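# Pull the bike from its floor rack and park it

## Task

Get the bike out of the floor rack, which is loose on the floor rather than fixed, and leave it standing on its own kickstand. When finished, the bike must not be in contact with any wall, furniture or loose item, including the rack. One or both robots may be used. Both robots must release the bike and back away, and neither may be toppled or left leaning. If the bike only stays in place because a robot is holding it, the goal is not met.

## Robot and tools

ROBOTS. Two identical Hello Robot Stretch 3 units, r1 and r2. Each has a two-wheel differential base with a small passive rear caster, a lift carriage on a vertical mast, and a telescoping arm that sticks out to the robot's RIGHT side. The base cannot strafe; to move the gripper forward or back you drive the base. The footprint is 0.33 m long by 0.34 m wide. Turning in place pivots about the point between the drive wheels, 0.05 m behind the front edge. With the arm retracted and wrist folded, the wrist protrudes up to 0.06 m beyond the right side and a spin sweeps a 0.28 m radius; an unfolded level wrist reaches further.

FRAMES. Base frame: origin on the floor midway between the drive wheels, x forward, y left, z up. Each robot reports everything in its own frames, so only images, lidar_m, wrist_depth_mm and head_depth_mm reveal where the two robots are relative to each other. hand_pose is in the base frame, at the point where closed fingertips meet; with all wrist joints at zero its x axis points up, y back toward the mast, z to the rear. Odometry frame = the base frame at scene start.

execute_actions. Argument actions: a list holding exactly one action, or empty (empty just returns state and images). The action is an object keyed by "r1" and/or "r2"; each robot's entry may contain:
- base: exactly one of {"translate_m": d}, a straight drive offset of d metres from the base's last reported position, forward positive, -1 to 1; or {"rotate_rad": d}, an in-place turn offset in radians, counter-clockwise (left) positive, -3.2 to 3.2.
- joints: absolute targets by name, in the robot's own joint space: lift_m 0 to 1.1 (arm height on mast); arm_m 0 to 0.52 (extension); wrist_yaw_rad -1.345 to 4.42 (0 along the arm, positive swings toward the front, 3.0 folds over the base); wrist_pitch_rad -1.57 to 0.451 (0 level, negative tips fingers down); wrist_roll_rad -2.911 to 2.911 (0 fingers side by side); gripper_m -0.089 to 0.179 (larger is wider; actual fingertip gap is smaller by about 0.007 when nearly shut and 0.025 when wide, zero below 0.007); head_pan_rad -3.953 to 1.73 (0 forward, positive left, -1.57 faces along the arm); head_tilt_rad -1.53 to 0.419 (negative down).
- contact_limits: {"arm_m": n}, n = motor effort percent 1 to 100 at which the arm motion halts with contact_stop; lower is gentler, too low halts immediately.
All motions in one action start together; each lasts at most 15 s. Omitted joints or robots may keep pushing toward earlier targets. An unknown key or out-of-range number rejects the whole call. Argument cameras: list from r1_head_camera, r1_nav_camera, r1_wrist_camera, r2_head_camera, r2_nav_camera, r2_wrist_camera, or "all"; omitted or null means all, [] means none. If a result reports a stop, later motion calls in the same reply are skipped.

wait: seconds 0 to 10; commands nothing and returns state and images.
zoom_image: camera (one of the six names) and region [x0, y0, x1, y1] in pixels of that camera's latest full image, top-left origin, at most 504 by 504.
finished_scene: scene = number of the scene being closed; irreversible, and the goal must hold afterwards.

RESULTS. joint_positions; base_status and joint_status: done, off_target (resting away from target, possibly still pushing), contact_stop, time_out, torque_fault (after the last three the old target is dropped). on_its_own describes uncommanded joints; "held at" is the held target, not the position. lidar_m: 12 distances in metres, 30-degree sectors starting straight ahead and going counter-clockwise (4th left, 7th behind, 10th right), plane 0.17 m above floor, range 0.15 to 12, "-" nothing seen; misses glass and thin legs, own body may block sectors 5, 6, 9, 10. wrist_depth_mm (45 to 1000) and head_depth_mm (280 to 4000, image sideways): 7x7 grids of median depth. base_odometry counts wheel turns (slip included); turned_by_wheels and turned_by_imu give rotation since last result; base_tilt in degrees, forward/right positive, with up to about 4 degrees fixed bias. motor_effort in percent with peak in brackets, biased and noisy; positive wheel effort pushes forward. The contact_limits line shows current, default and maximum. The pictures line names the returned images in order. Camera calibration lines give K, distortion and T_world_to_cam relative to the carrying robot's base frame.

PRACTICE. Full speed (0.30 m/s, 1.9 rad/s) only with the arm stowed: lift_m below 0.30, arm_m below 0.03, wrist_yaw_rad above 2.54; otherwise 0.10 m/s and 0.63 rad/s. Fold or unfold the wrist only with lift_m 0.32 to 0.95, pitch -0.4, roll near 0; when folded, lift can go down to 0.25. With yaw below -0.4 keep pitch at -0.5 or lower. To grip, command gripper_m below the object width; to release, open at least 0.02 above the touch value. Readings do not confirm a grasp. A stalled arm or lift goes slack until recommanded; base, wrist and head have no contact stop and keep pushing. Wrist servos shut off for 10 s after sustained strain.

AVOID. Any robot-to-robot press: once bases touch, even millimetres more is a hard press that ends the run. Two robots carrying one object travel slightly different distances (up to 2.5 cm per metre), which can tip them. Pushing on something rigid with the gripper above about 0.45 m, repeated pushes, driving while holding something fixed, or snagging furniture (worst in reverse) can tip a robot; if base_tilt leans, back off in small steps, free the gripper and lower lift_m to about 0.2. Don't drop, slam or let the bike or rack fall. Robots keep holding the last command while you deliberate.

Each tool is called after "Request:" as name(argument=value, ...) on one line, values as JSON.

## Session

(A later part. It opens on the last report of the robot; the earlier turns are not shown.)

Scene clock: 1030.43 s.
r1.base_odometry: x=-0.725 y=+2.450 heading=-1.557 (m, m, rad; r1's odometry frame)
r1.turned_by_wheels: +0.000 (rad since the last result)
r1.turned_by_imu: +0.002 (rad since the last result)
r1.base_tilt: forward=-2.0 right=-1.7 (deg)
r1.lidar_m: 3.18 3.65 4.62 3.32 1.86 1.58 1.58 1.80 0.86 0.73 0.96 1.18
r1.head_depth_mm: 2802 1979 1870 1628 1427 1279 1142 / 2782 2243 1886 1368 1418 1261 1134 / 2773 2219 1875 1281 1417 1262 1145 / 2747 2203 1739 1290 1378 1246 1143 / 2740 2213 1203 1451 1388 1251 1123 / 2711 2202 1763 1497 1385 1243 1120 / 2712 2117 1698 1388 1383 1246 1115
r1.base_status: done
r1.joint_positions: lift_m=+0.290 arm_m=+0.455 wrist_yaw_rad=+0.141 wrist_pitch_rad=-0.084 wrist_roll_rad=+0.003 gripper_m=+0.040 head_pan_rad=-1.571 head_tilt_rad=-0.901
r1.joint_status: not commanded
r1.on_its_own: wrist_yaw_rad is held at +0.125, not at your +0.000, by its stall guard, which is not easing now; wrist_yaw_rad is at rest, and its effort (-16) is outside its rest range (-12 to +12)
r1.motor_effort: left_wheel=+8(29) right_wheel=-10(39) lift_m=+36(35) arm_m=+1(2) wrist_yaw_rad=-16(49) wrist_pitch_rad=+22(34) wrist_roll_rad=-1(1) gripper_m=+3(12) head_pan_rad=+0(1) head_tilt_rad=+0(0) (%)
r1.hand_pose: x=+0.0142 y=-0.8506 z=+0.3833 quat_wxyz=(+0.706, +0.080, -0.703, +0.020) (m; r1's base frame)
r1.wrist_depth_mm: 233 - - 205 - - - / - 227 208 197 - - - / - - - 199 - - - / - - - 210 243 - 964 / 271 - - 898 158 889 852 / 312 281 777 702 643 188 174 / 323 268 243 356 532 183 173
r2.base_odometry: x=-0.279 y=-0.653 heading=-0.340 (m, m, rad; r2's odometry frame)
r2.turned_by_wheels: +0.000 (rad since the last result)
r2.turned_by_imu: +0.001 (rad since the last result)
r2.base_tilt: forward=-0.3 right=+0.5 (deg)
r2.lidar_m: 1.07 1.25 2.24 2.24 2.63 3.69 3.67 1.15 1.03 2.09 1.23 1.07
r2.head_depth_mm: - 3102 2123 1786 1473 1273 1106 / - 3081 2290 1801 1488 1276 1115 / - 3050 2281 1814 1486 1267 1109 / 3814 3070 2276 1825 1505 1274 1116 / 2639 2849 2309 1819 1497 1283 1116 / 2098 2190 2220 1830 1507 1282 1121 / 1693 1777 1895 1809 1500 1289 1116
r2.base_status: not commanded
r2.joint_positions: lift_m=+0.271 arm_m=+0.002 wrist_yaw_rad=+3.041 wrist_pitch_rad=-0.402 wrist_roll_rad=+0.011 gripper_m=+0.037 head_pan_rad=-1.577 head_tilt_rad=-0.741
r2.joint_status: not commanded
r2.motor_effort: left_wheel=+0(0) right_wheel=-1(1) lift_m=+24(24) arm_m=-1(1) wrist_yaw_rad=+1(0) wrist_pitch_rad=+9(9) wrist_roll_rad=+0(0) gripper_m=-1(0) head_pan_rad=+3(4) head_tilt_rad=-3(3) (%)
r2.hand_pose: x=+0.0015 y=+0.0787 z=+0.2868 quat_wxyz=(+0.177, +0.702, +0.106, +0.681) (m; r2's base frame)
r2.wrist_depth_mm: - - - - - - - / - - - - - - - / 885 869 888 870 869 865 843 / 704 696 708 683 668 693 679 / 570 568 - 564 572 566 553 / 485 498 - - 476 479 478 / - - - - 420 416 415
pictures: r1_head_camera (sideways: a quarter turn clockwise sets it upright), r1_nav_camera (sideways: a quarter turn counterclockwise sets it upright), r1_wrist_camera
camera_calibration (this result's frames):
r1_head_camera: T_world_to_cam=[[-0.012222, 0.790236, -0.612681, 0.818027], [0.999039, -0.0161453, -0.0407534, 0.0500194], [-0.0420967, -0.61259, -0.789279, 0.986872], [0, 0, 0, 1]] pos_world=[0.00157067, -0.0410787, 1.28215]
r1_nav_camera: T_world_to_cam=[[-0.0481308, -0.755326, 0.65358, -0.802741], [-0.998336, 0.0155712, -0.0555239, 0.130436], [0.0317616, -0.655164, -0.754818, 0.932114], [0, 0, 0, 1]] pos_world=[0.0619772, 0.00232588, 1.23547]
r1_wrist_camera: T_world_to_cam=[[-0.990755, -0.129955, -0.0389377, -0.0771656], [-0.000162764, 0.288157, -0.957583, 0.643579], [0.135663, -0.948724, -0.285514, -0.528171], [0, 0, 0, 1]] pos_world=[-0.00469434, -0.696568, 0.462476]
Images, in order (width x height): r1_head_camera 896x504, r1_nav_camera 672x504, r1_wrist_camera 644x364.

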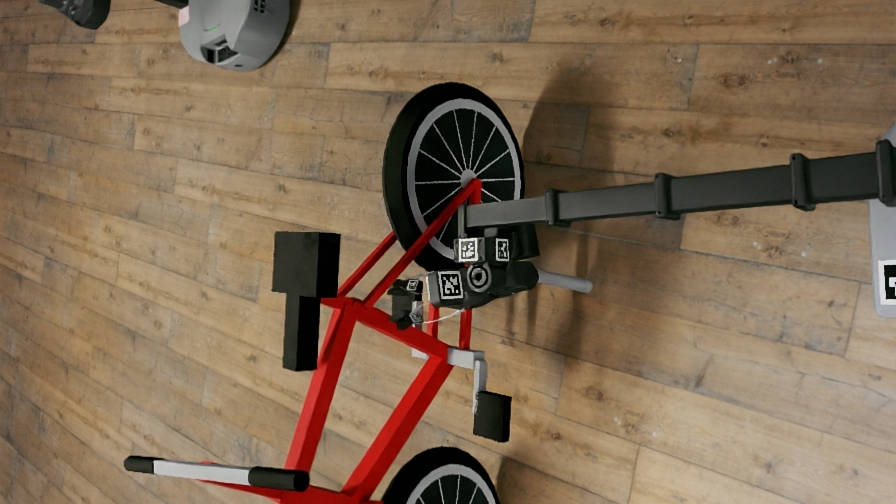

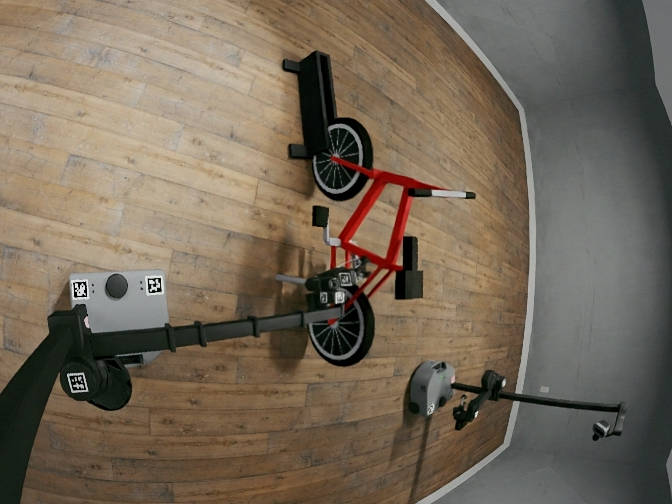

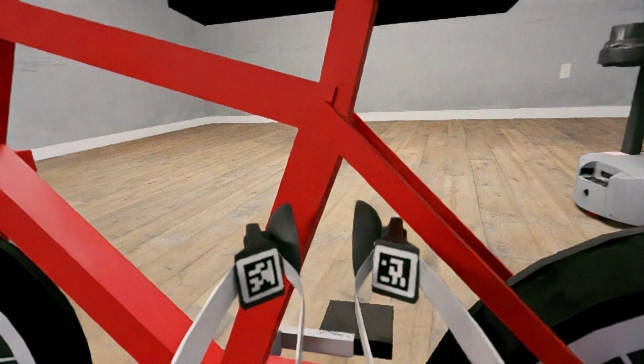

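Request:
execute_actions(actions=[{"r1":{"joints":{"arm_m":0.39}}}], cameras=[])

Request:
execute_actions(actions=[{"r1":{"base":{"translate_m":0.055},"joints":{"wrist_yaw_rad":0,"wrist_pitch_rad":-0.03,"gripper_m":0.08}}}], cameras=["r1_head_camera","r1_wrist_camera"])

Scene clock: 1043.40 s.
r1.base_odometry: x=-0.725 y=+2.450 heading=-1.557 (m, m, rad; r1's odometry frame)
r1.turned_by_wheels: +0.000 (rad since the last result)
r1.turned_by_imu: +0.000 (rad since the last result)
r1.base_tilt: forward=-1.9 right=-1.9 (deg)
r1.lidar_m: 3.17 3.64 4.60 3.32 1.86 1.58 1.58 1.80 0.86 0.73 0.96 1.19
r1.head_depth_mm: 2809 1974 1881 1639 1426 1262 1140 / 2820 2237 1872 1366 1417 1268 1135 / 2789 2227 1868 1309 1430 1258 1149 / 2790 2215 1279 1310 1358 1252 1147 / 2707 2177 1725 1451 1399 1256 1130 / 2710 2200 1751 1501 1383 1250 1118 / 2753 2115 1227 1392 1387 1236 1122
r1.base_status: not commanded
r1.joint_positions: lift_m=+0.290 arm_m=+0.390 wrist_yaw_rad=+0.127 wrist_pitch_rad=-0.057 wrist_roll_rad=+0.003 gripper_m=+0.040 head_pan_rad=-1.571 head_tilt_rad=-0.901
r1.joint_status: all done
r1.on_its_own: wrist_yaw_rad is held at +0.125, not at your +0.000, by its stall guard, which is not easing now
r1.motor_effort: left_wheel=+0(8) right_wheel=-1(10) lift_m=+36(36) arm_m=-2(8) wrist_yaw_rad=-3(15) wrist_pitch_rad=+11(21) wrist_roll_rad=-1(1) gripper_m=+1(3) head_pan_rad=+0(1) head_tilt_rad=+0(0) (%)
r1.hand_pose: x=+0.0109 y=-0.7877 z=+0.3899 quat_wxyz=(+0.706, +0.066, -0.705, +0.024) (m; r1's base frame)
r1.wrist_depth_mm: 308 - 265 247 251 - - / 323 300 277 - - - - / 346 - - 266 - - - / 337 - - - - - 965 / 367 338 - 945 219 248 224 / 368 327 340 735 412 235 226 / 372 588 310 394 274 242 231
r2.base_odometry: x=-0.279 y=-0.653 heading=-0.340 (m, m, rad; r2's odometry frame)
r2.turned_by_wheels: +0.000 (rad since the last result)
r2.turned_by_imu: +0.001 (rad since the last result)
r2.base_tilt: forward=-0.4 right=+0.4 (deg)
r2.lidar_m: 1.07 1.26 2.23 2.25 2.62 3.67 3.68 1.15 1.03 2.08 1.23 1.07
r2.head_depth_mm: - 3072 2093 1793 1477 1267 1107 / - 3074 2255 1807 1491 1273 1108 / - 3078 2291 1813 1504 1263 1112 / 3761 3099 2285 1827 1501 1279 1119 / 2678 2809 2293 1805 1504 1278 1115 / 2092 2209 2231 1820 1504 1278 1120 / 1697 1783 1884 1822 1514 1286 1118
r2.base_status: not commanded
r2.joint_positions: lift_m=+0.271 arm_m=+0.002 wrist_yaw_rad=+3.041 wrist_pitch_rad=-0.402 wrist_roll_rad=+0.011 gripper_m=+0.037 head_pan_rad=-1.577 head_tilt_rad=-0.741
r2.joint_status: not commanded
r2.motor_effort: left_wheel=+0(0) right_wheel=-1(1) lift_m=+23(24) arm_m=-1(0) wrist_yaw_rad=+0(0) wrist_pitch_rad=+9(9) wrist_roll_rad=+0(1) gripper_m=+0(1) head_pan_rad=+4(4) head_tilt_rad=-3(3) (%)
r2.hand_pose: x=+0.0015 y=+0.0787 z=+0.2868 quat_wxyz=(+0.177, +0.702, +0.106, +0.681) (m; r2's base frame)
r2.wrist_depth_mm: - - - - - - - / - - - - - - - / 895 870 885 871 853 865 868 / 683 694 707 683 683 667 677 / 570 577 - 565 575 561 555 / 484 492 - - 471 472 475 / - - - - 420 421 414
pictures: none
No camera images: the call's "cameras" was empty. Leave "cameras" out to get every camera's image.

Scene clock: 1044.90 s.
r1.base_odometry: x=-0.724 y=+2.395 heading=-1.557 (m, m, rad; r1's odometry frame)
r1.turned_by_wheels: +0.000 (rad since the last result)
r1.turned_by_imu: +0.000 (rad since the last result)
r1.base_tilt: forward=-2.0 right=-1.9 (deg)
r1.lidar_m: 3.11 3.55 4.60 3.46 1.92 1.64 1.63 1.86 0.86 0.74 0.94 1.18
r1.head_depth_mm: 2862 2196 1899 1629 1416 1262 1139 / 2803 2250 1890 1311 1424 1263 1140 / 2727 2243 1815 1305 1416 1252 1153 / 2744 2214 1179 1381 1369 1257 1140 / 2736 2179 1775 1507 1392 1247 1128 / 2726 2203 1817 1524 1388 1243 1118 / 2703 2113 1230 1352 1390 1235 1119
r1.base_status: done
r1.joint_positions: lift_m=+0.290 arm_m=+0.390 wrist_yaw_rad=+0.003 wrist_pitch_rad=-0.057 wrist_roll_rad=+0.003 gripper_m=+0.080 head_pan_rad=-1.571 head_tilt_rad=-0.901
r1.joint_status: all done
r1.motor_effort: left_wheel=+0(7) right_wheel=+0(5) lift_m=+36(36) arm_m=-2(3) wrist_yaw_rad=-3(6) wrist_pitch_rad=+11(10) wrist_roll_rad=-1(1) gripper_m=+0(80) head_pan_rad=+1(1) head_tilt_rad=+1(1) (%)
r1.hand_pose: x=-0.0206 y=-0.7897 z=+0.3899 quat_wxyz=(+0.706, +0.022, -0.707, -0.019) (m; r1's base frame)
r1.wrist_depth_mm: 274 - 258 245 253 - - / - 268 262 - - - - / - - - 259 - - - / 321 - - - - - 266 / 294 - - 931 - 257 244 / 335 297 708 457 723 251 250 / 334 635 298 393 312 263 251
r2.base_odometry: x=-0.279 y=-0.653 heading=-0.340 (m, m, rad; r2's odometry frame)
r2.turned_by_wheels: +0.000 (rad since the last result)
r2.turned_by_imu: +0.000 (rad since the last result)
r2.base_tilt: forward=-0.4 right=+0.4 (deg)
r2.lidar_m: 1.07 1.26 2.24 2.24 2.62 3.68 3.66 1.15 1.03 2.08 1.23 1.07
r2.head_depth_mm: - 3114 2204 1788 1483 1270 1111 / - 3098 2254 1788 1485 1268 1107 / - 3068 2312 1790 1495 1281 1115 / 3796 3109 2312 1818 1488 1270 1110 / 2714 2796 2314 1820 1498 1276 1121 / 2074 2219 2198 1814 1505 1284 1118 / 1695 1804 1898 1816 1515 1286 1127
r2.base_status: not commanded
r2.joint_positions: lift_m=+0.271 arm_m=+0.002 wrist_yaw_rad=+3.041 wrist_pitch_rad=-0.402 wrist_roll_rad=+0.011 gripper_m=+0.037 head_pan_rad=-1.577 head_tilt_rad=-0.741
r2.joint_status: not commanded
r2.motor_effort: left_wheel=+0(0) right_wheel=-1(1) lift_m=+23(23) arm_m=+0(1) wrist_yaw_rad=+1(1) wrist_pitch_rad=+9(9) wrist_roll_rad=+0(1) gripper_m=+0(1) head_pan_rad=+4(3) head_tilt_rad=-3(3) (%)
r2.hand_pose: x=+0.0015 y=+0.0787 z=+0.2868 quat_wxyz=(+0.177, +0.702, +0.106, +0.681) (m; r2's base frame)
r2.wrist_depth_mm: - - - - - - - / - - - - - - - / 876 886 865 882 865 860 868 / 690 690 693 685 665 680 679 / 576 568 - 570 569 562 557 / 479 498 - - 480 475 479 / - - - - 415 413 412
pictures: r1_head_camera (sideways: a quarter turn clockwise sets it upright), r1_wrist_camera
camera_calibration (this result's frames):
r1_head_camera: T_world_to_cam=[[-0.0122222, 0.790236, -0.612681, 0.818027], [0.999039, -0.0161451, -0.0407534, 0.0500194], [-0.0420966, -0.61259, -0.789279, 0.986872], [0, 0, 0, 1]] pos_world=[0.00157068, -0.0410787, 1.28215]
r1_wrist_camera: T_world_to_cam=[[-0.999211, 0.00636686, -0.03919, 0.00410746], [0.0394962, 0.260209, -0.964744, 0.613964], [0.00405521, -0.965531, -0.260255, -0.489661], [0, 0, 0, 1]] pos_world=[-0.0181593, -0.632568, 0.465043]
Images, in order (width x height): r1_head_camera 896x504, r1_wrist_camera 644x364.

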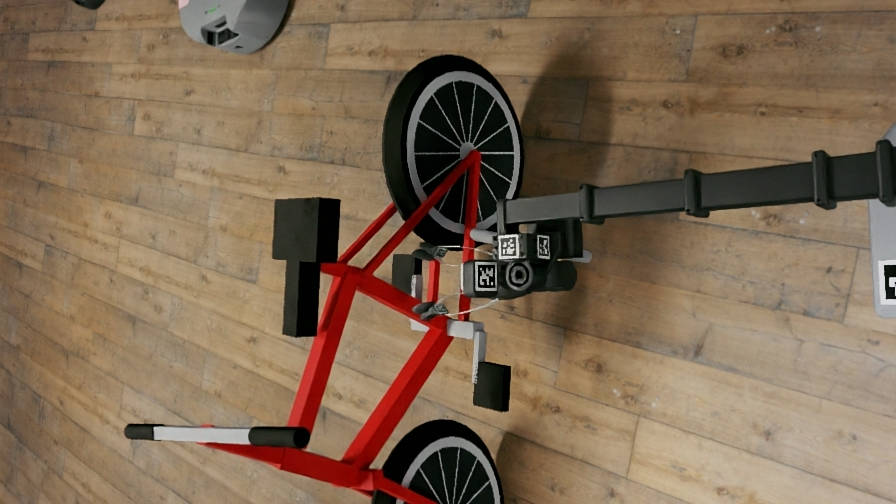

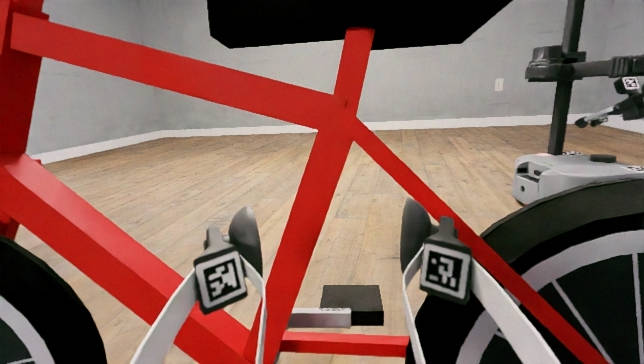

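Request:
execute_actions(actions=[{"r1":{"base":{"translate_m":0.02},"joints":{"arm_m":0.44,"gripper_m":0.075}}}], cameras=[])

Request:
execute_actions(actions=[{"r1":{"joints":{"arm_m":0.505}}}], cameras=["r1_wrist_camera"])

Request:
execute_actions(actions=[{"r1":{"joints":{"gripper_m":-0.03}}}], cameras=["r1_wrist_camera","r1_nav_camera"])

Scene clock: 1053.90 s.
r1.base_odometry: x=-0.724 y=+2.375 heading=-1.557 (m, m, rad; r1's odometry frame)
r1.turned_by_wheels: +0.000 (rad since the last result)
r1.turned_by_imu: +0.001 (rad since the last result)
r1.base_tilt: forward=-1.9 right=-1.9 (deg)
r1.lidar_m: 3.10 3.54 4.60 3.50 1.94 1.65 1.65 1.88 0.86 0.74 0.94 1.18
r1.head_depth_mm: 2831 2254 1900 1600 1420 1268 1142 / 2799 2254 1880 1295 1409 1255 1132 / 2800 2255 1796 1305 1410 1260 1141 / 2754 2237 1217 1386 1369 1251 1137 / 2741 2194 1771 1514 1415 1248 1127 / 2723 2126 1760 1505 1395 1248 1123 / 2668 2179 1746 1358 1388 1240 1111
r1.base_status: done
r1.joint_positions: lift_m=+0.290 arm_m=+0.440 wrist_yaw_rad=+0.003 wrist_pitch_rad=-0.057 wrist_roll_rad=+0.003 gripper_m=+0.075 head_pan_rad=-1.571 head_tilt_rad=-0.901
r1.joint_status: all done
r1.motor_effort: left_wheel=+0(5) right_wheel=+0(4) lift_m=+36(36) arm_m=+2(5) wrist_yaw_rad=-2(3) wrist_pitch_rad=+11(10) wrist_roll_rad=-1(1) gripper_m=+0(31) head_pan_rad=+0(0) head_tilt_rad=+0(1) (%)
r1.hand_pose: x=-0.0207 y=-0.8391 z=+0.3900 quat_wxyz=(+0.706, +0.021, -0.707, -0.019) (m; r1's base frame)
r1.wrist_depth_mm: 221 - - 224 209 247 - / - 220 216 - - - - / - - - 212 - - - / - - - - - - 976 / 262 - - 227 - 850 218 / 248 268 780 414 708 224 202 / 294 250 331 342 549 229 203
r2.base_odometry: x=-0.279 y=-0.653 heading=-0.340 (m, m, rad; r2's odometry frame)
r2.turned_by_wheels: +0.000 (rad since the last result)
r2.turned_by_imu: +0.001 (rad since the last result)
r2.base_tilt: forward=-0.3 right=+0.4 (deg)
r2.lidar_m: 1.07 1.25 2.23 2.25 2.63 3.69 3.67 1.15 1.03 2.09 1.23 1.07
r2.head_depth_mm: - 3019 2242 1791 1484 1267 1102 / - 3039 2262 1784 1475 1276 1115 / - 3088 2283 1821 1485 1269 1109 / 3777 3138 2271 1809 1510 1270 1112 / 2679 2847 2280 1821 1484 1286 1116 / 2078 2246 2203 1814 1506 1280 1120 / 1691 1793 1902 1818 1511 1288 1119
r2.base_status: not commanded
r2.joint_positions: lift_m=+0.271 arm_m=+0.002 wrist_yaw_rad=+3.041 wrist_pitch_rad=-0.402 wrist_roll_rad=+0.011 gripper_m=+0.037 head_pan_rad=-1.577 head_tilt_rad=-0.741
r2.joint_status: not commanded
r2.motor_effort: left_wheel=+0(0) right_wheel=+0(1) lift_m=+23(24) arm_m=-1(0) wrist_yaw_rad=+0(0) wrist_pitch_rad=+9(9) wrist_roll_rad=+0(0) gripper_m=+1(0) head_pan_rad=+4(4) head_tilt_rad=-3(4) (%)
r2.hand_pose: x=+0.0015 y=+0.0787 z=+0.2868 quat_wxyz=(+0.177, +0.702, +0.106, +0.681) (m; r2's base frame)
r2.wrist_depth_mm: - - - - - - - / - - - - - - - / 868 875 887 868 876 852 842 / 696 695 709 681 688 688 683 / 565 568 - 569 572 558 560 / 480 494 - - 478 473 478 / - - - - 412 414 414
pictures: none
No camera images: the call's "cameras" was empty. Leave "cameras" out to get every camera's image.

Scene clock: 1055.53 s.
r1.base_odometry: x=-0.724 y=+2.375 heading=-1.557 (m, m, rad; r1's odometry frame)
r1.turned_by_wheels: +0.000 (rad since the last result)
r1.turned_by_imu: +0.000 (rad since the last result)
r1.base_tilt: forward=-1.9 right=-1.9 (deg)
r1.lidar_m: 3.10 3.57 4.59 3.50 1.94 1.66 1.65 1.89 0.86 0.74 0.94 1.18
r1.head_depth_mm: 2824 2274 1900 1581 1413 1261 1135 / 2828 2245 1874 1303 1413 1262 1140 / 2806 2234 1787 1309 1418 1262 1150 / 2736 2207 1218 - 1387 1249 1138 / 2737 2188 1773 1498 1403 1248 1130 / 2743 2144 1755 1496 1382 1236 1122 / 2699 2180 1734 1339 1391 1240 1120
r1.base_status: not commanded
r1.joint_positions: lift_m=+0.290 arm_m=+0.505 wrist_yaw_rad=+0.000 wrist_pitch_rad=-0.057 wrist_roll_rad=+0.003 gripper_m=+0.075 head_pan_rad=-1.571 head_tilt_rad=-0.901
r1.joint_status: all done
r1.motor_effort: left_wheel=-1(1) right_wheel=+0(0) lift_m=+36(36) arm_m=+3(0) wrist_yaw_rad=+0(3) wrist_pitch_rad=+10(10) wrist_roll_rad=-1(1) gripper_m=+0(1) head_pan_rad=+0(0) head_tilt_rad=+1(1) (%)
r1.hand_pose: x=-0.0215 y=-0.9041 z=+0.3901 quat_wxyz=(+0.706, +0.020, -0.707, -0.020) (m; r1's base frame)
r1.wrist_depth_mm: 155 - - - 144 - - / - 154 150 - 148 - - / - - - 150 146 - - / - - - - 150 - 960 / - - - 926 155 114 908 / 853 823 793 161 726 659 634 / 201 644 624 167 605 578 121
r2.base_odometry: x=-0.279 y=-0.653 heading=-0.340 (m, m, rad; r2's odometry frame)
r2.turned_by_wheels: +0.000 (rad since the last result)
r2.turned_by_imu: +0.000 (rad since the last result)
r2.base_tilt: forward=-0.3 right=+0.4 (deg)
r2.lidar_m: 1.07 1.25 2.23 2.24 2.62 3.68 3.68 1.15 1.03 2.09 1.22 1.07
r2.head_depth_mm: - 3108 2257 1778 1492 1272 1104 / - 3107 2279 1798 1481 1273 1103 / - 3065 2287 1801 1489 1276 1116 / 3762 3090 2267 1803 1495 1281 1113 / 2675 2810 2304 1826 1507 1278 1118 / 2085 2211 2206 1825 1517 1275 1121 / 1691 1797 1889 1828 1527 1282 1116
r2.base_status: not commanded
r2.joint_positions: lift_m=+0.271 arm_m=+0.002 wrist_yaw_rad=+3.041 wrist_pitch_rad=-0.402 wrist_roll_rad=+0.011 gripper_m=+0.037 head_pan_rad=-1.577 head_tilt_rad=-0.741
r2.joint_status: not commanded
r2.motor_effort: left_wheel=+0(0) right_wheel=-1(1) lift_m=+24(24) arm_m=-1(1) wrist_yaw_rad=+0(0) wrist_pitch_rad=+9(9) wrist_roll_rad=+0(0) gripper_m=-1(1) head_pan_rad=+4(3) head_tilt_rad=-4(4) (%)
r2.hand_pose: x=+0.0015 y=+0.0787 z=+0.2868 quat_wxyz=(+0.177, +0.702, +0.106, +0.681) (m; r2's base frame)
r2.wrist_depth_mm: - - - - - - - / - - - - - - - / 886 889 877 858 871 865 850 / 706 693 700 684 682 673 685 / 573 571 - 559 574 560 556 / 480 505 - - 476 475 472 / - - - - 418 415 415
pictures: r1_wrist_camera
camera_calibration (this result's frames):
r1_wrist_camera: T_world_to_cam=[[-0.999185, 0.00962425, -0.0391971, 0.00695507], [0.0403516, 0.259574, -0.96488, 0.643381], [0.000888316, -0.965675, -0.259751, -0.600438], [0, 0, 0, 1]] pos_world=[-0.0184787, -0.7469, 0.465093]
Images, in order (width x height): r1_wrist_camera 644x364.

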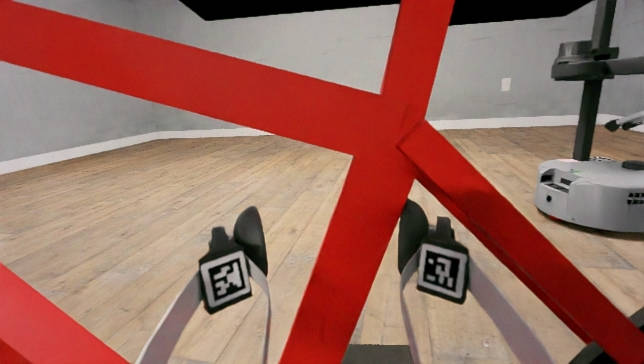

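Scene clock: 1057.43 s.
r1.base_odometry: x=-0.724 y=+2.375 heading=-1.557 (m, m, rad; r1's odometry frame)
r1.turned_by_wheels: +0.000 (rad since the last result)
r1.turned_by_imu: +0.000 (rad since the last result)
r1.base_tilt: forward=-2.0 right=-1.8 (deg)
r1.lidar_m: 3.10 3.54 4.60 3.48 1.94 1.65 1.65 1.88 0.86 0.74 0.94 1.17
r1.head_depth_mm: 2838 2272 1905 1585 1412 1266 1137 / 2806 2244 1863 1303 1421 1270 1142 / 2778 2227 1820 1305 1422 1268 1144 / 2773 2244 1175 - 1382 1245 1134 / 2742 2201 1787 1508 1406 1257 1126 / 2733 2117 1764 1501 1395 1239 1116 / 2699 2193 1735 1345 1388 1237 1118
r1.base_status: not commanded
r1.joint_positions: lift_m=+0.290 arm_m=+0.505 wrist_yaw_rad=-0.042 wrist_pitch_rad=-0.058 wrist_roll_rad=+0.039 gripper_m=-0.028 head_pan_rad=-1.571 head_tilt_rad=-0.901
r1.joint_status: all done
r1.on_its_own: wrist_yaw_rad is held at -0.040, not at your +0.000, by its stall guard, which is not easing now
r1.motor_effort: left_wheel=-4(13) right_wheel=+4(16) lift_m=+36(35) arm_m=+1(2) wrist_yaw_rad=+3(22) wrist_pitch_rad=+11(11) wrist_roll_rad=-17(17) gripper_m=-4(100) head_pan_rad=+0(1) head_tilt_rad=+0(1) (%)
r1.hand_pose: x=-0.0322 y=-0.9040 z=+0.3899 quat_wxyz=(+0.693, +0.005, -0.720, -0.036) (m; r1's base frame)
r1.wrist_depth_mm: - - - - 182 - - / 149 147 146 - - - - / - - 148 146 - - - / - - - 151 116 - 868 / - - - 153 929 114 865 / 910 845 831 158 674 632 638 / 675 669 639 163 585 574 117
r2.base_odometry: x=-0.279 y=-0.653 heading=-0.340 (m, m, rad; r2's odometry frame)
r2.turned_by_wheels: +0.000 (rad since the last result)
r2.turned_by_imu: +0.000 (rad since the last result)
r2.base_tilt: forward=-0.4 right=+0.5 (deg)
r2.lidar_m: 1.07 1.26 2.23 2.24 2.63 3.70 3.66 1.15 1.03 2.08 1.23 1.07
r2.head_depth_mm: - 3061 2272 1797 1481 1267 1105 / - 3058 2293 1801 1503 1264 1106 / - 3111 2273 1800 1491 1275 1106 / 3782 3162 2281 1798 1495 1276 1109 / 2654 2812 2305 1822 1496 1273 1107 / 2095 2219 2198 1836 1508 1293 1121 / 1704 1805 1885 1824 1508 1280 1122
r2.base_status: not commanded
r2.joint_positions: lift_m=+0.271 arm_m=+0.002 wrist_yaw_rad=+3.041 wrist_pitch_rad=-0.402 wrist_roll_rad=+0.011 gripper_m=+0.037 head_pan_rad=-1.577 head_tilt_rad=-0.741
r2.joint_status: not commanded
r2.motor_effort: left_wheel=+0(0) right_wheel=-1(1) lift_m=+23(24) arm_m=+0(1) wrist_yaw_rad=+0(0) wrist_pitch_rad=+9(9) wrist_roll_rad=+0(0) gripper_m=-1(1) head_pan_rad=+4(3) head_tilt_rad=-4(4) (%)
r2.hand_pose: x=+0.0015 y=+0.0787 z=+0.2868 quat_wxyz=(+0.177, +0.702, +0.106, +0.681) (m; r2's base frame)
r2.wrist_depth_mm: - - - - - - - / - - - - - - - / 875 900 881 846 857 862 870 / 697 693 705 692 687 682 683 / 574 568 - 570 568 557 557 / 485 501 - - 478 473 477 / - - - - 413 414 415
pictures: r1_nav_camera (sideways: a quarter turn counterclockwise sets it upright), r1_wrist_camera
camera_calibration (this result's frames):
r1_nav_camera: T_world_to_cam=[[-0.0481307, -0.755326, 0.65358, -0.802741], [-0.998336, 0.0155711, -0.0555239, 0.130436], [0.0317617, -0.655164, -0.754818, 0.932114], [0, 0, 0, 1]] pos_world=[0.0619772, 0.00232589, 1.23547]
r1_wrist_camera: T_world_to_cam=[[-0.995708, 0.0538547, -0.0752703, 0.0503664], [0.086655, 0.256804, -0.962571, 0.641662], [-0.0325092, -0.964962, -0.260369, -0.600549], [0, 0, 0, 1]] pos_world=[-0.0249764, -0.747001, 0.465072]
Images, in order (width x height): r1_nav_camera 672x504, r1_wrist_camera 644x364.

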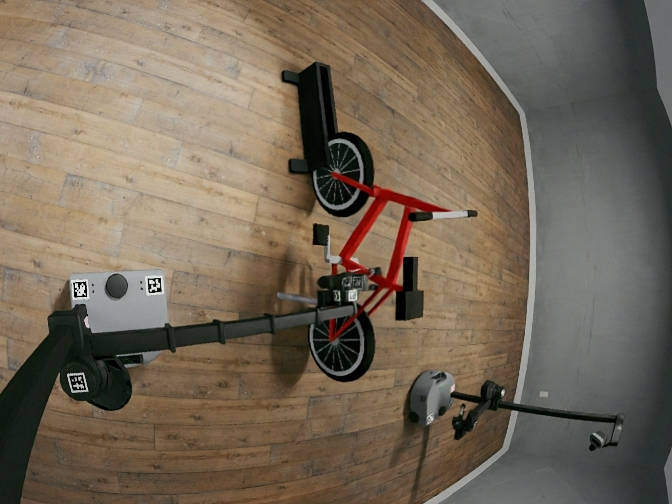

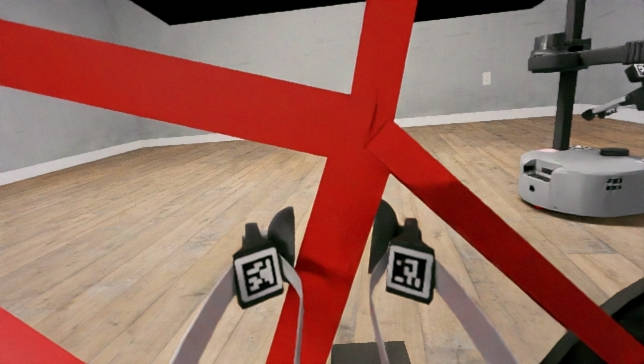

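Request:
execute_actions(actions=[{"r1":{"base":{"translate_m":-0.15},"joints":{"arm_m":0.48}},"r2":{"base":{"translate_m":0.4}}}], cameras=["r1_head_camera","r1_nav_camera"])

Scene clock: 1065.87 s.
r1.base_odometry: x=-0.726 y=+2.525 heading=-1.557 (m, m, rad; r1's odometry frame)
r1.turned_by_wheels: +0.000 (rad since the last result)
r1.turned_by_imu: +0.003 (rad since the last result)
r1.base_tilt: forward=-2.0 right=-1.8 (deg)
r1.lidar_m: 3.24 3.71 4.64 3.17 1.77 1.51 1.51 1.72 0.84 0.73 0.95 3.25
r1.head_depth_mm: 2830 2275 1881 1596 1427 1267 1138 / 2821 2251 1890 1302 1430 1264 1136 / 2785 2231 1854 1309 1416 1257 1149 / 2751 2217 1156 1410 1384 1259 1131 / 2722 2187 1728 1510 1404 1250 1125 / 2693 2138 1752 1435 1394 1242 1123 / 2678 2174 1277 1355 1389 1238 1121
r1.base_status: done
r1.joint_positions: lift_m=+0.290 arm_m=+0.480 wrist_yaw_rad=-0.036 wrist_pitch_rad=-0.051 wrist_roll_rad=+0.039 gripper_m=-0.017 head_pan_rad=-1.571 head_tilt_rad=-0.901
r1.joint_status: all done
r1.on_its_own: wrist_yaw_rad is held at -0.040, not at your +0.000, by its stall guard, which is not easing now; gripper_m is held at -0.018, not at your -0.030, by its stall guard, which is not easing now
r1.motor_effort: left_wheel=+2(22) right_wheel=-2(36) lift_m=+36(36) arm_m=-3(7) wrist_yaw_rad=-3(38) wrist_pitch_rad=+8(11) wrist_roll_rad=-17(17) gripper_m=-19(24) head_pan_rad=+0(1) head_tilt_rad=+0(0) (%)
r1.hand_pose: x=-0.0307 y=-0.8799 z=+0.3915 quat_wxyz=(+0.693, +0.005, -0.720, -0.031) (m; r1's base frame)
r1.wrist_depth_mm: - - - - 186 - - / 155 150 149 - - - - / - - 151 148 - - - / - - - 153 112 - - / - - - 157 918 843 898 / 945 864 845 164 682 638 671 / 211 682 625 171 573 569 117
r2.base_odometry: x=+0.098 y=-0.786 heading=-0.340 (m, m, rad; r2's odometry frame)
r2.turned_by_wheels: +0.000 (rad since the last result)
r2.turned_by_imu: +0.003 (rad since the last result)
r2.base_tilt: forward=-0.3 right=+0.5 (deg)
r2.lidar_m: 0.69 0.81 1.44 2.13 2.50 4.07 4.06 1.24 1.22 1.33 0.79 0.69
r2.head_depth_mm: - 3077 2295 1783 1475 1267 1108 / - 3072 2274 1804 1484 1263 1106 / 3898 3124 2297 1801 1483 1274 1108 / 2391 2694 2275 1810 1504 1276 1114 / 1706 1845 2041 1822 1509 1285 1114 / 1319 1421 1517 1635 1504 1287 1120 / 1081 1134 1207 1281 1359 1270 1120
r2.base_status: done
r2.joint_positions: lift_m=+0.271 arm_m=+0.002 wrist_yaw_rad=+3.041 wrist_pitch_rad=-0.402 wrist_roll_rad=+0.011 gripper_m=+0.037 head_pan_rad=-1.577 head_tilt_rad=-0.741
r2.joint_status: not commanded
r2.motor_effort: left_wheel=+0(7) right_wheel=+0(9) lift_m=+23(23) arm_m=+0(0) wrist_yaw_rad=+0(0) wrist_pitch_rad=+9(9) wrist_roll_rad=+0(0) gripper_m=+0(1) head_pan_rad=+4(4) head_tilt_rad=-4(3) (%)
r2.hand_pose: x=+0.0014 y=+0.0787 z=+0.2868 quat_wxyz=(+0.177, +0.702, +0.106, +0.681) (m; r2's base frame)
r2.wrist_depth_mm: - - - - - - - / - - - - - - - / 899 877 894 871 856 853 828 / 682 689 702 696 679 681 668 / 571 571 - 557 571 556 554 / 487 507 - - 475 473 481 / - - - - 418 417 413
pictures: r1_head_camera (sideways: a quarter turn clockwise sets it upright), r1_nav_camera (sideways: a quarter turn counterclockwise sets it upright)
camera_calibration (this result's frames):
r1_head_camera: T_world_to_cam=[[-0.0122223, 0.790236, -0.612681, 0.818027], [0.999039, -0.016145, -0.0407534, 0.0500194], [-0.0420965, -0.61259, -0.789279, 0.986872], [0, 0, 0, 1]] pos_world=[0.00157069, -0.0410787, 1.28215]
r1_nav_camera: T_world_to_cam=[[-0.0481305, -0.755326, 0.65358, -0.802741], [-0.998336, 0.0155709, -0.0555239, 0.130436], [0.0317618, -0.655164, -0.754818, 0.932114], [0, 0, 0, 1]] pos_world=[0.0619772, 0.0023259, 1.23547]
Images, in order (width x height): r1_head_camera 896x504, r1_nav_camera 672x504.

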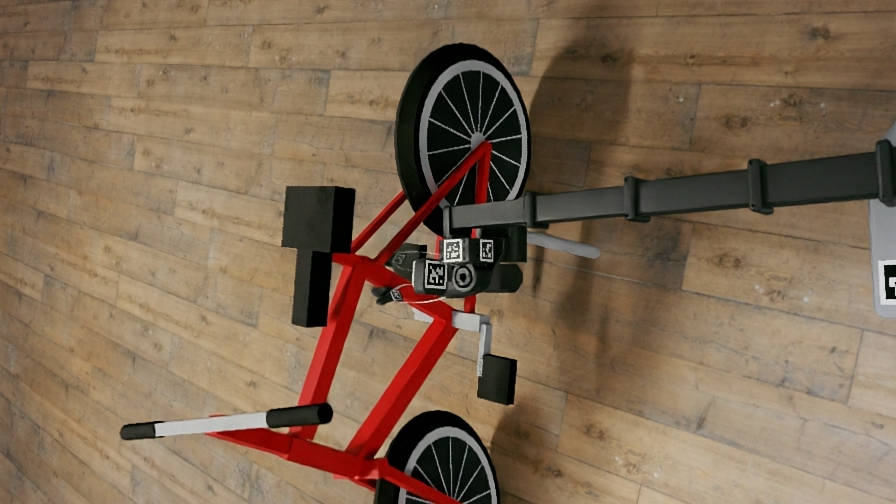

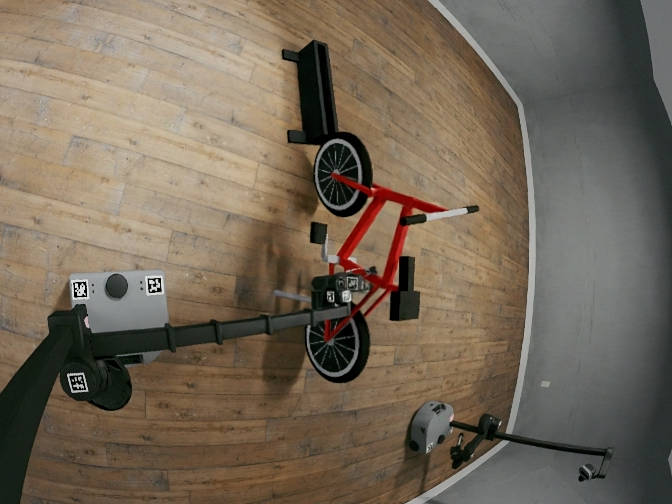

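Out. A bit further, then lean left.

Request:
execute_actions(actions=[{"r1":{"base":{"translate_m":-0.15}}}], cameras=[])

Request:
execute_actions(actions=[{"r1":{"joints":{"arm_m":0.40}}}], cameras=["r1_head_camera","r1_nav_camera","r1_wrist_camera"])

Scene clock: 1075.13 s.
r1.base_odometry: x=-0.728 y=+2.675 heading=-1.557 (m, m, rad; r1's odometry frame)
r1.turned_by_wheels: +0.000 (rad since the last result)
r1.turned_by_imu: +0.002 (rad since the last result)
r1.base_tilt: forward=-2.0 right=-1.9 (deg)
r1.lidar_m: 3.40 3.89 4.68 2.85 1.60 1.36 1.36 1.55 0.82 0.72 0.97 3.40
r1.head_depth_mm: 2812 2278 1882 1588 1421 1263 1136 / 2824 2258 1875 1272 1393 1270 1134 / 2792 2238 1833 1284 1406 1261 1143 / 2749 2238 1158 1422 1383 1258 1132 / 2703 2210 1754 1504 1399 1245 1118 / 2686 2131 1715 1505 1402 1241 1116 / 2688 2179 1748 1397 1383 1233 1115
r1.base_status: done
r1.joint_positions: lift_m=+0.290 arm_m=+0.480 wrist_yaw_rad=-0.044 wrist_pitch_rad=-0.053 wrist_roll_rad=+0.039 gripper_m=-0.017 head_pan_rad=-1.571 head_tilt_rad=-0.901
r1.joint_status: not commanded
r1.on_its_own: wrist_yaw_rad is held at -0.040, not at your +0.000, by its stall guard, which is not easing now; gripper_m is held at -0.018, not at your -0.030, by its stall guard, which is not easing now
r1.motor_effort: left_wheel=-2(7) right_wheel=+2(17) lift_m=+36(36) arm_m=-3(3) wrist_yaw_rad=+4(15) wrist_pitch_rad=+9(9) wrist_roll_rad=-17(17) gripper_m=-19(22) head_pan_rad=+1(1) head_tilt_rad=+1(1) (%)
r1.hand_pose: x=-0.0327 y=-0.8798 z=+0.3911 quat_wxyz=(+0.693, +0.003, -0.720, -0.035) (m; r1's base frame)
r1.wrist_depth_mm: - - - - 181 - - / 167 160 156 - - - - / - - 159 150 - - - / - - - 155 113 - 960 / - - - 159 897 871 868 / 895 861 828 165 700 114 681 / 212 666 629 251 590 570 113
r2.base_odometry: x=+0.098 y=-0.786 heading=-0.340 (m, m, rad; r2's odometry frame)
r2.turned_by_wheels: +0.000 (rad since the last result)
r2.turned_by_imu: +0.001 (rad since the last result)
r2.base_tilt: forward=-0.3 right=+0.5 (deg)
r2.lidar_m: 0.69 0.81 1.44 2.13 2.50 4.07 4.05 1.24 1.15 1.33 0.79 0.69
r2.head_depth_mm: - 3090 2276 1786 1487 1271 1110 / - 3109 2291 1798 1496 1264 1106 / 3867 3110 2295 1803 1506 1276 1114 / 2372 2693 2280 1791 1503 1264 1113 / 1705 1878 2050 1822 1507 1278 1114 / 1324 1414 1515 1637 1508 1286 1117 / 1086 1140 1206 1268 1360 1294 1118
r2.base_status: not commanded
r2.joint_positions: lift_m=+0.271 arm_m=+0.002 wrist_yaw_rad=+3.041 wrist_pitch_rad=-0.402 wrist_roll_rad=+0.011 gripper_m=+0.037 head_pan_rad=-1.577 head_tilt_rad=-0.741
r2.joint_status: not commanded
r2.motor_effort: left_wheel=+0(0) right_wheel=-1(1) lift_m=+24(24) arm_m=+0(0) wrist_yaw_rad=+1(0) wrist_pitch_rad=+9(9) wrist_roll_rad=+0(0) gripper_m=+0(0) head_pan_rad=+4(4) head_tilt_rad=-3(4) (%)
r2.hand_pose: x=+0.0014 y=+0.0787 z=+0.2868 quat_wxyz=(+0.177, +0.702, +0.106, +0.681) (m; r2's base frame)
r2.wrist_depth_mm: - - - - - - - / - - - - - - - / 901 891 888 875 875 848 866 / 704 686 696 684 682 673 675 / 573 570 - 564 573 558 549 / 485 501 - - 478 477 472 / - - - - 422 416 415
pictures: none
No camera images: the call's "cameras" was empty. Leave "cameras" out to get every camera's image.

Scene clock: 1076.93 s.
r1.base_odometry: x=-0.728 y=+2.675 heading=-1.557 (m, m, rad; r1's odometry frame)
r1.turned_by_wheels: +0.000 (rad since the last result)
r1.turned_by_imu: +0.000 (rad since the last result)
r1.base_tilt: forward=-2.0 right=-1.8 (deg)
r1.lidar_m: 3.40 3.90 4.66 2.86 1.60 1.36 1.36 1.56 0.79 0.72 0.91 3.39
r1.head_depth_mm: 2879 2250 1880 1619 1422 1264 1138 / 2799 2232 1872 1260 1395 1256 1136 / 2764 2225 1878 1252 1388 1263 1133 / 2745 2227 1864 1263 1361 1255 1136 / 2733 2196 1860 1342 1396 1248 1129 / 2686 2176 1796 1537 1368 1248 1113 / 2653 2135 1734 1323 1394 1234 1121
r1.base_status: not commanded
r1.joint_positions: lift_m=+0.290 arm_m=+0.400 wrist_yaw_rad=-0.043 wrist_pitch_rad=-0.066 wrist_roll_rad=+0.039 gripper_m=-0.017 head_pan_rad=-1.571 head_tilt_rad=-0.901
r1.joint_status: all done
r1.on_its_own: wrist_yaw_rad is held at -0.040, not at your +0.000, by its stall guard, which is not easing now; gripper_m is held at -0.018, not at your -0.030, by its stall guard, which is not easing now
r1.motor_effort: left_wheel=-1(2) right_wheel=+0(2) lift_m=+36(36) arm_m=+1(6) wrist_yaw_rad=+4(4) wrist_pitch_rad=+14(14) wrist_roll_rad=-17(17) gripper_m=-18(19) head_pan_rad=+1(1) head_tilt_rad=+0(0) (%)
r1.hand_pose: x=-0.0325 y=-0.7987 z=+0.3878 quat_wxyz=(+0.692, +0.007, -0.720, -0.039) (m; r1's base frame)
r1.wrist_depth_mm: - - - - 122 - - / 141 136 135 - - - - / - - 139 135 - - - / - - - 145 104 - - / - - - 154 105 202 874 / 235 853 820 170 367 111 636 / 215 239 625 188 537 534 129
r2.base_odometry: x=+0.098 y=-0.786 heading=-0.340 (m, m, rad; r2's odometry frame)
r2.turned_by_wheels: +0.000 (rad since the last result)
r2.turned_by_imu: +0.000 (rad since the last result)
r2.base_tilt: forward=-0.3 right=+0.4 (deg)
r2.lidar_m: 0.69 0.81 1.43 2.13 2.51 4.07 4.06 1.28 1.18 1.34 0.79 0.69
r2.head_depth_mm: - 3048 2258 1790 1499 1272 1112 / - 3050 2275 1788 1486 1271 1111 / 3964 3075 2280 1800 1495 1282 1120 / 2419 2681 2273 1819 1502 1283 1110 / 1711 1873 2030 1826 1495 1280 1114 / 1313 1411 1504 1623 1506 1290 1117 / 1080 1130 1209 1277 1362 1290 1122
r2.base_status: not commanded
r2.joint_positions: lift_m=+0.271 arm_m=+0.002 wrist_yaw_rad=+3.041 wrist_pitch_rad=-0.402 wrist_roll_rad=+0.011 gripper_m=+0.037 head_pan_rad=-1.577 head_tilt_rad=-0.741
r2.joint_status: not commanded
r2.motor_effort: left_wheel=+0(0) right_wheel=-1(1) lift_m=+23(24) arm_m=-1(0) wrist_yaw_rad=+1(0) wrist_pitch_rad=+9(9) wrist_roll_rad=+0(0) gripper_m=-1(1) head_pan_rad=+4(4) head_tilt_rad=-4(3) (%)
r2.hand_pose: x=+0.0014 y=+0.0787 z=+0.2868 quat_wxyz=(+0.177, +0.702, +0.106, +0.681) (m; r2's base frame)
r2.wrist_depth_mm: - - - - - - - / - - - - - - - / 893 864 885 885 881 872 864 / 694 704 695 680 680 667 679 / 572 563 - 565 581 567 561 / 483 504 - - 483 473 475 / - - - - 420 418 414
pictures: r1_head_camera (sideways: a quarter turn clockwise sets it upright), r1_nav_camera (sideways: a quarter turn counterclockwise sets it upright), r1_wrist_camera
camera_calibration (this result's frames):
r1_head_camera: T_world_to_cam=[[-0.0122222, 0.790236, -0.612681, 0.818027], [0.999039, -0.0161451, -0.0407534, 0.0500194], [-0.0420966, -0.61259, -0.789279, 0.986872], [0, 0, 0, 1]] pos_world=[0.00157068, -0.0410787, 1.28215]
r1_nav_camera: T_world_to_cam=[[-0.0481306, -0.755326, 0.65358, -0.802741], [-0.998336, 0.015571, -0.0555239, 0.130436], [0.0317618, -0.655164, -0.754818, 0.932114], [0, 0, 0, 1]] pos_world=[0.0619772, 0.00232589, 1.23547]
r1_wrist_camera: T_world_to_cam=[[-0.995628, 0.0554618, -0.0751526, 0.0455415], [0.087224, 0.264328, -0.960481, 0.617924], [-0.0334051, -0.962837, -0.26801, -0.494858], [0, 0, 0, 1]] pos_world=[-0.0250862, -0.642328, 0.4643]
Images, in order (width x height): r1_head_camera 896x504, r1_nav_camera 672x504, r1_wrist_camera 644x364.

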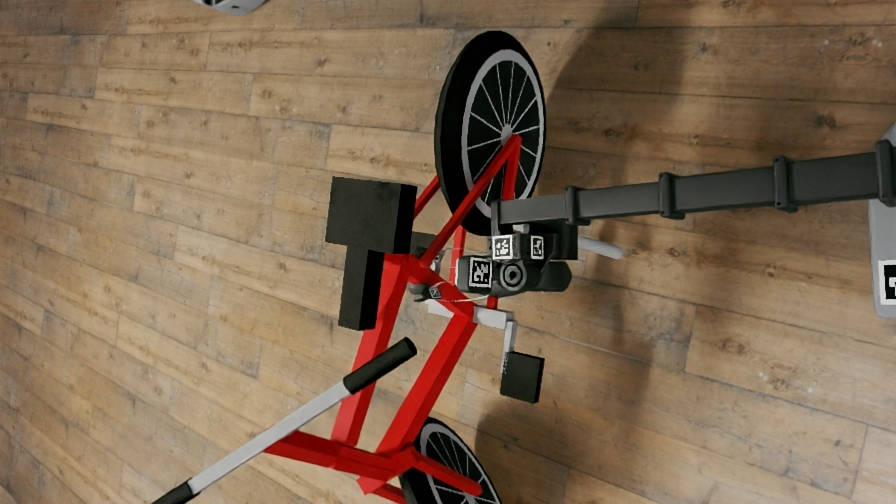

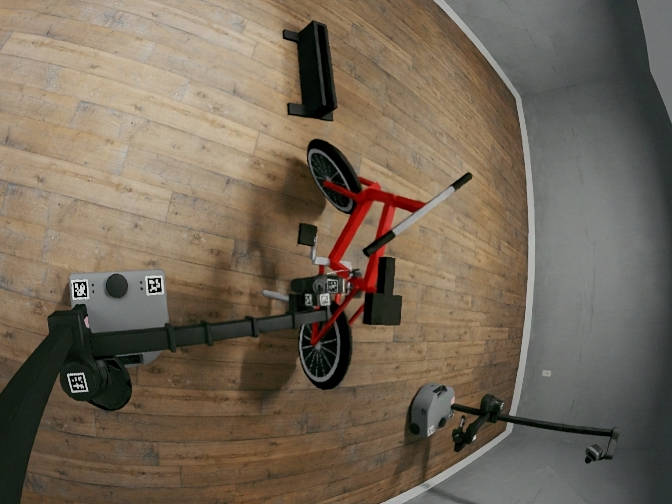

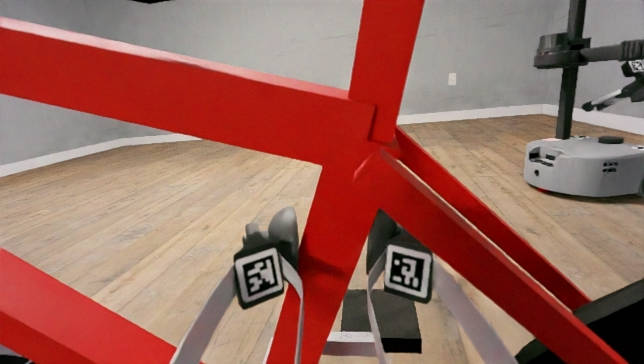

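Request:
execute_actions(actions=[{"r1":{"joints":{"arm_m":0.35,"lift_m":0.28}}}], cameras=["r1_head_camera","r1_nav_camera"])

Scene clock: 1082.93 s.
r1.base_odometry: x=-0.728 y=+2.675 heading=-1.557 (m, m, rad; r1's odometry frame)
r1.turned_by_wheels: +0.000 (rad since the last result)
r1.turned_by_imu: +0.000 (rad since the last result)
r1.base_tilt: forward=-1.9 right=-1.8 (deg)
r1.lidar_m: 3.38 3.90 4.65 2.87 1.60 1.36 1.36 1.55 0.73 0.69 0.89 3.40
r1.head_depth_mm: 2839 2264 1884 1615 1397 1268 1142 / 2784 2244 1879 1619 1376 1273 1138 / 2785 2225 1869 1162 1390 1264 1145 / 2742 2261 1854 1064 1327 1250 1141 / 2715 2207 1838 1267 1366 1255 1131 / 2736 2215 1827 1196 1384 1246 1129 / 2706 2175 1779 1220 1386 1238 1116
r1.base_status: not commanded
r1.joint_positions: lift_m=+0.280 arm_m=+0.351 wrist_yaw_rad=-0.055 wrist_pitch_rad=-0.081 wrist_roll_rad=+0.049 gripper_m=-0.017 head_pan_rad=-1.571 head_tilt_rad=-0.901
r1.joint_status: all done
r1.on_its_own: wrist_yaw_rad is held at -0.040, not at your +0.000, by its stall guard, which is not easing now; gripper_m is held at -0.018, not at your -0.030, by its stall guard, which is not easing now; wrist_yaw_rad is at rest, and its effort (+15) is outside its rest range (-12 to +12)
r1.motor_effort: left_wheel=-5(6) right_wheel=+7(7) lift_m=+32(30) arm_m=-5(7) wrist_yaw_rad=+15(18) wrist_pitch_rad=+20(22) wrist_roll_rad=-22(21) gripper_m=-20(20) head_pan_rad=+0(1) head_tilt_rad=+1(1) (%)
r1.hand_pose: x=-0.0354 y=-0.7487 z=+0.3740 quat_wxyz=(+0.688, +0.008, -0.724, -0.049) (m; r1's base frame)
r1.wrist_depth_mm: - - - - 100 - - / 116 115 114 123 110 - - / - 126 121 117 123 - - / - - - 132 124 - - / - - - 145 92 203 793 / 228 800 760 166 333 102 190 / 224 231 598 205 555 189 117
r2.base_odometry: x=+0.098 y=-0.786 heading=-0.340 (m, m, rad; r2's odometry frame)
r2.turned_by_wheels: +0.000 (rad since the last result)
r2.turned_by_imu: +0.001 (rad since the last result)
r2.base_tilt: forward=-0.4 right=+0.5 (deg)
r2.lidar_m: 0.69 0.81 1.44 2.14 2.50 4.06 4.07 1.31 1.21 1.33 0.79 0.69
r2.head_depth_mm: - 3098 2258 1780 1489 1266 1107 / - 3080 2296 1786 1496 1273 1105 / 3840 3109 2283 1801 1493 1270 1113 / 2413 2673 2296 1819 1506 1272 1119 / 1708 1870 2036 1819 1513 1283 1115 / 1323 1423 1514 1630 1502 1269 1119 / 1085 1140 1205 1281 1361 1288 1119
r2.base_status: not commanded
r2.joint_positions: lift_m=+0.271 arm_m=+0.002 wrist_yaw_rad=+3.041 wrist_pitch_rad=-0.402 wrist_roll_rad=+0.011 gripper_m=+0.037 head_pan_rad=-1.577 head_tilt_rad=-0.741
r2.joint_status: not commanded
r2.motor_effort: left_wheel=+0(0) right_wheel=+0(0) lift_m=+23(24) arm_m=-1(0) wrist_yaw_rad=+0(0) wrist_pitch_rad=+9(9) wrist_roll_rad=+0(1) gripper_m=-1(1) head_pan_rad=+4(4) head_tilt_rad=-3(4) (%)
r2.hand_pose: x=+0.0015 y=+0.0787 z=+0.2868 quat_wxyz=(+0.177, +0.702, +0.106, +0.681) (m; r2's base frame)
r2.wrist_depth_mm: - - - - - - - / - - - - - - - / 889 896 881 882 871 862 853 / 692 688 696 692 678 683 676 / 573 565 - 563 570 563 560 / 488 497 - - 481 478 475 / - - - - 417 419 416
pictures: r1_head_camera (sideways: a quarter turn clockwise sets it upright), r1_nav_camera (sideways: a quarter turn counterclockwise sets it upright)
camera_calibration (this result's frames):
r1_head_camera: T_world_to_cam=[[-0.0122223, 0.790236, -0.612681, 0.818027], [0.999039, -0.016145, -0.0407534, 0.0500194], [-0.0420965, -0.61259, -0.789279, 0.986872], [0, 0, 0, 1]] pos_world=[0.00157069, -0.0410787, 1.28215]
r1_nav_camera: T_world_to_cam=[[-0.0481305, -0.755326, 0.65358, -0.802741], [-0.998336, 0.0155709, -0.0555239, 0.130436], [0.0317618, -0.655164, -0.754818, 0.932114], [0, 0, 0, 1]] pos_world=[0.0619772, 0.00232591, 1.23547]
Images, in order (width x height): r1_head_camera 896x504, r1_nav_camera 672x504.

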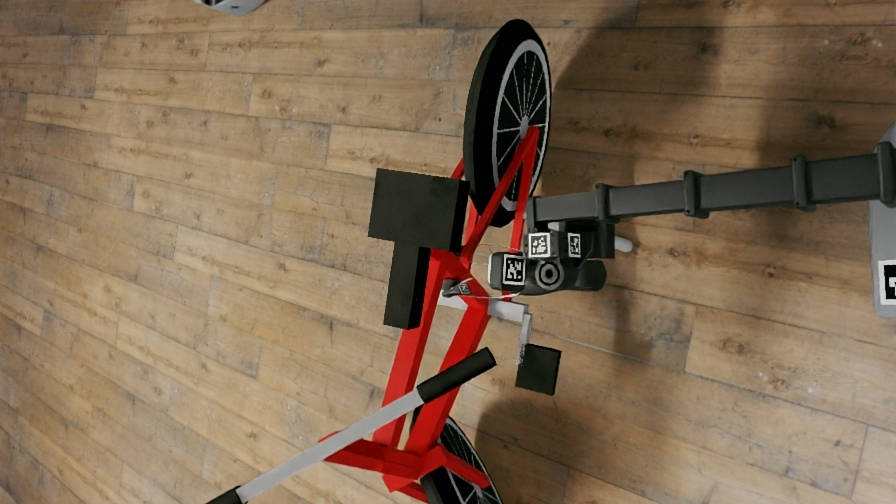

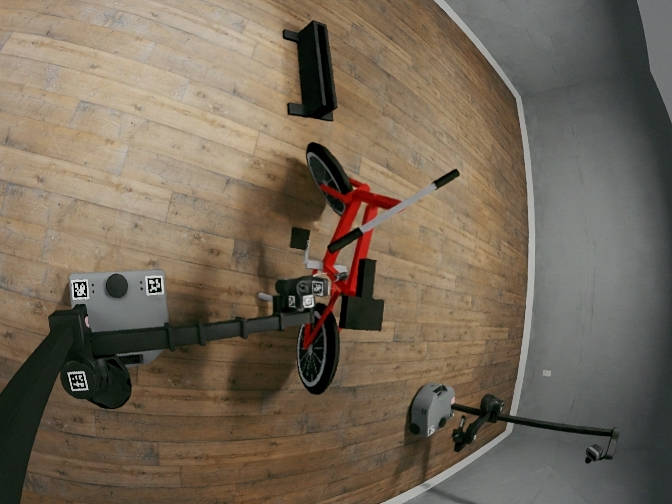

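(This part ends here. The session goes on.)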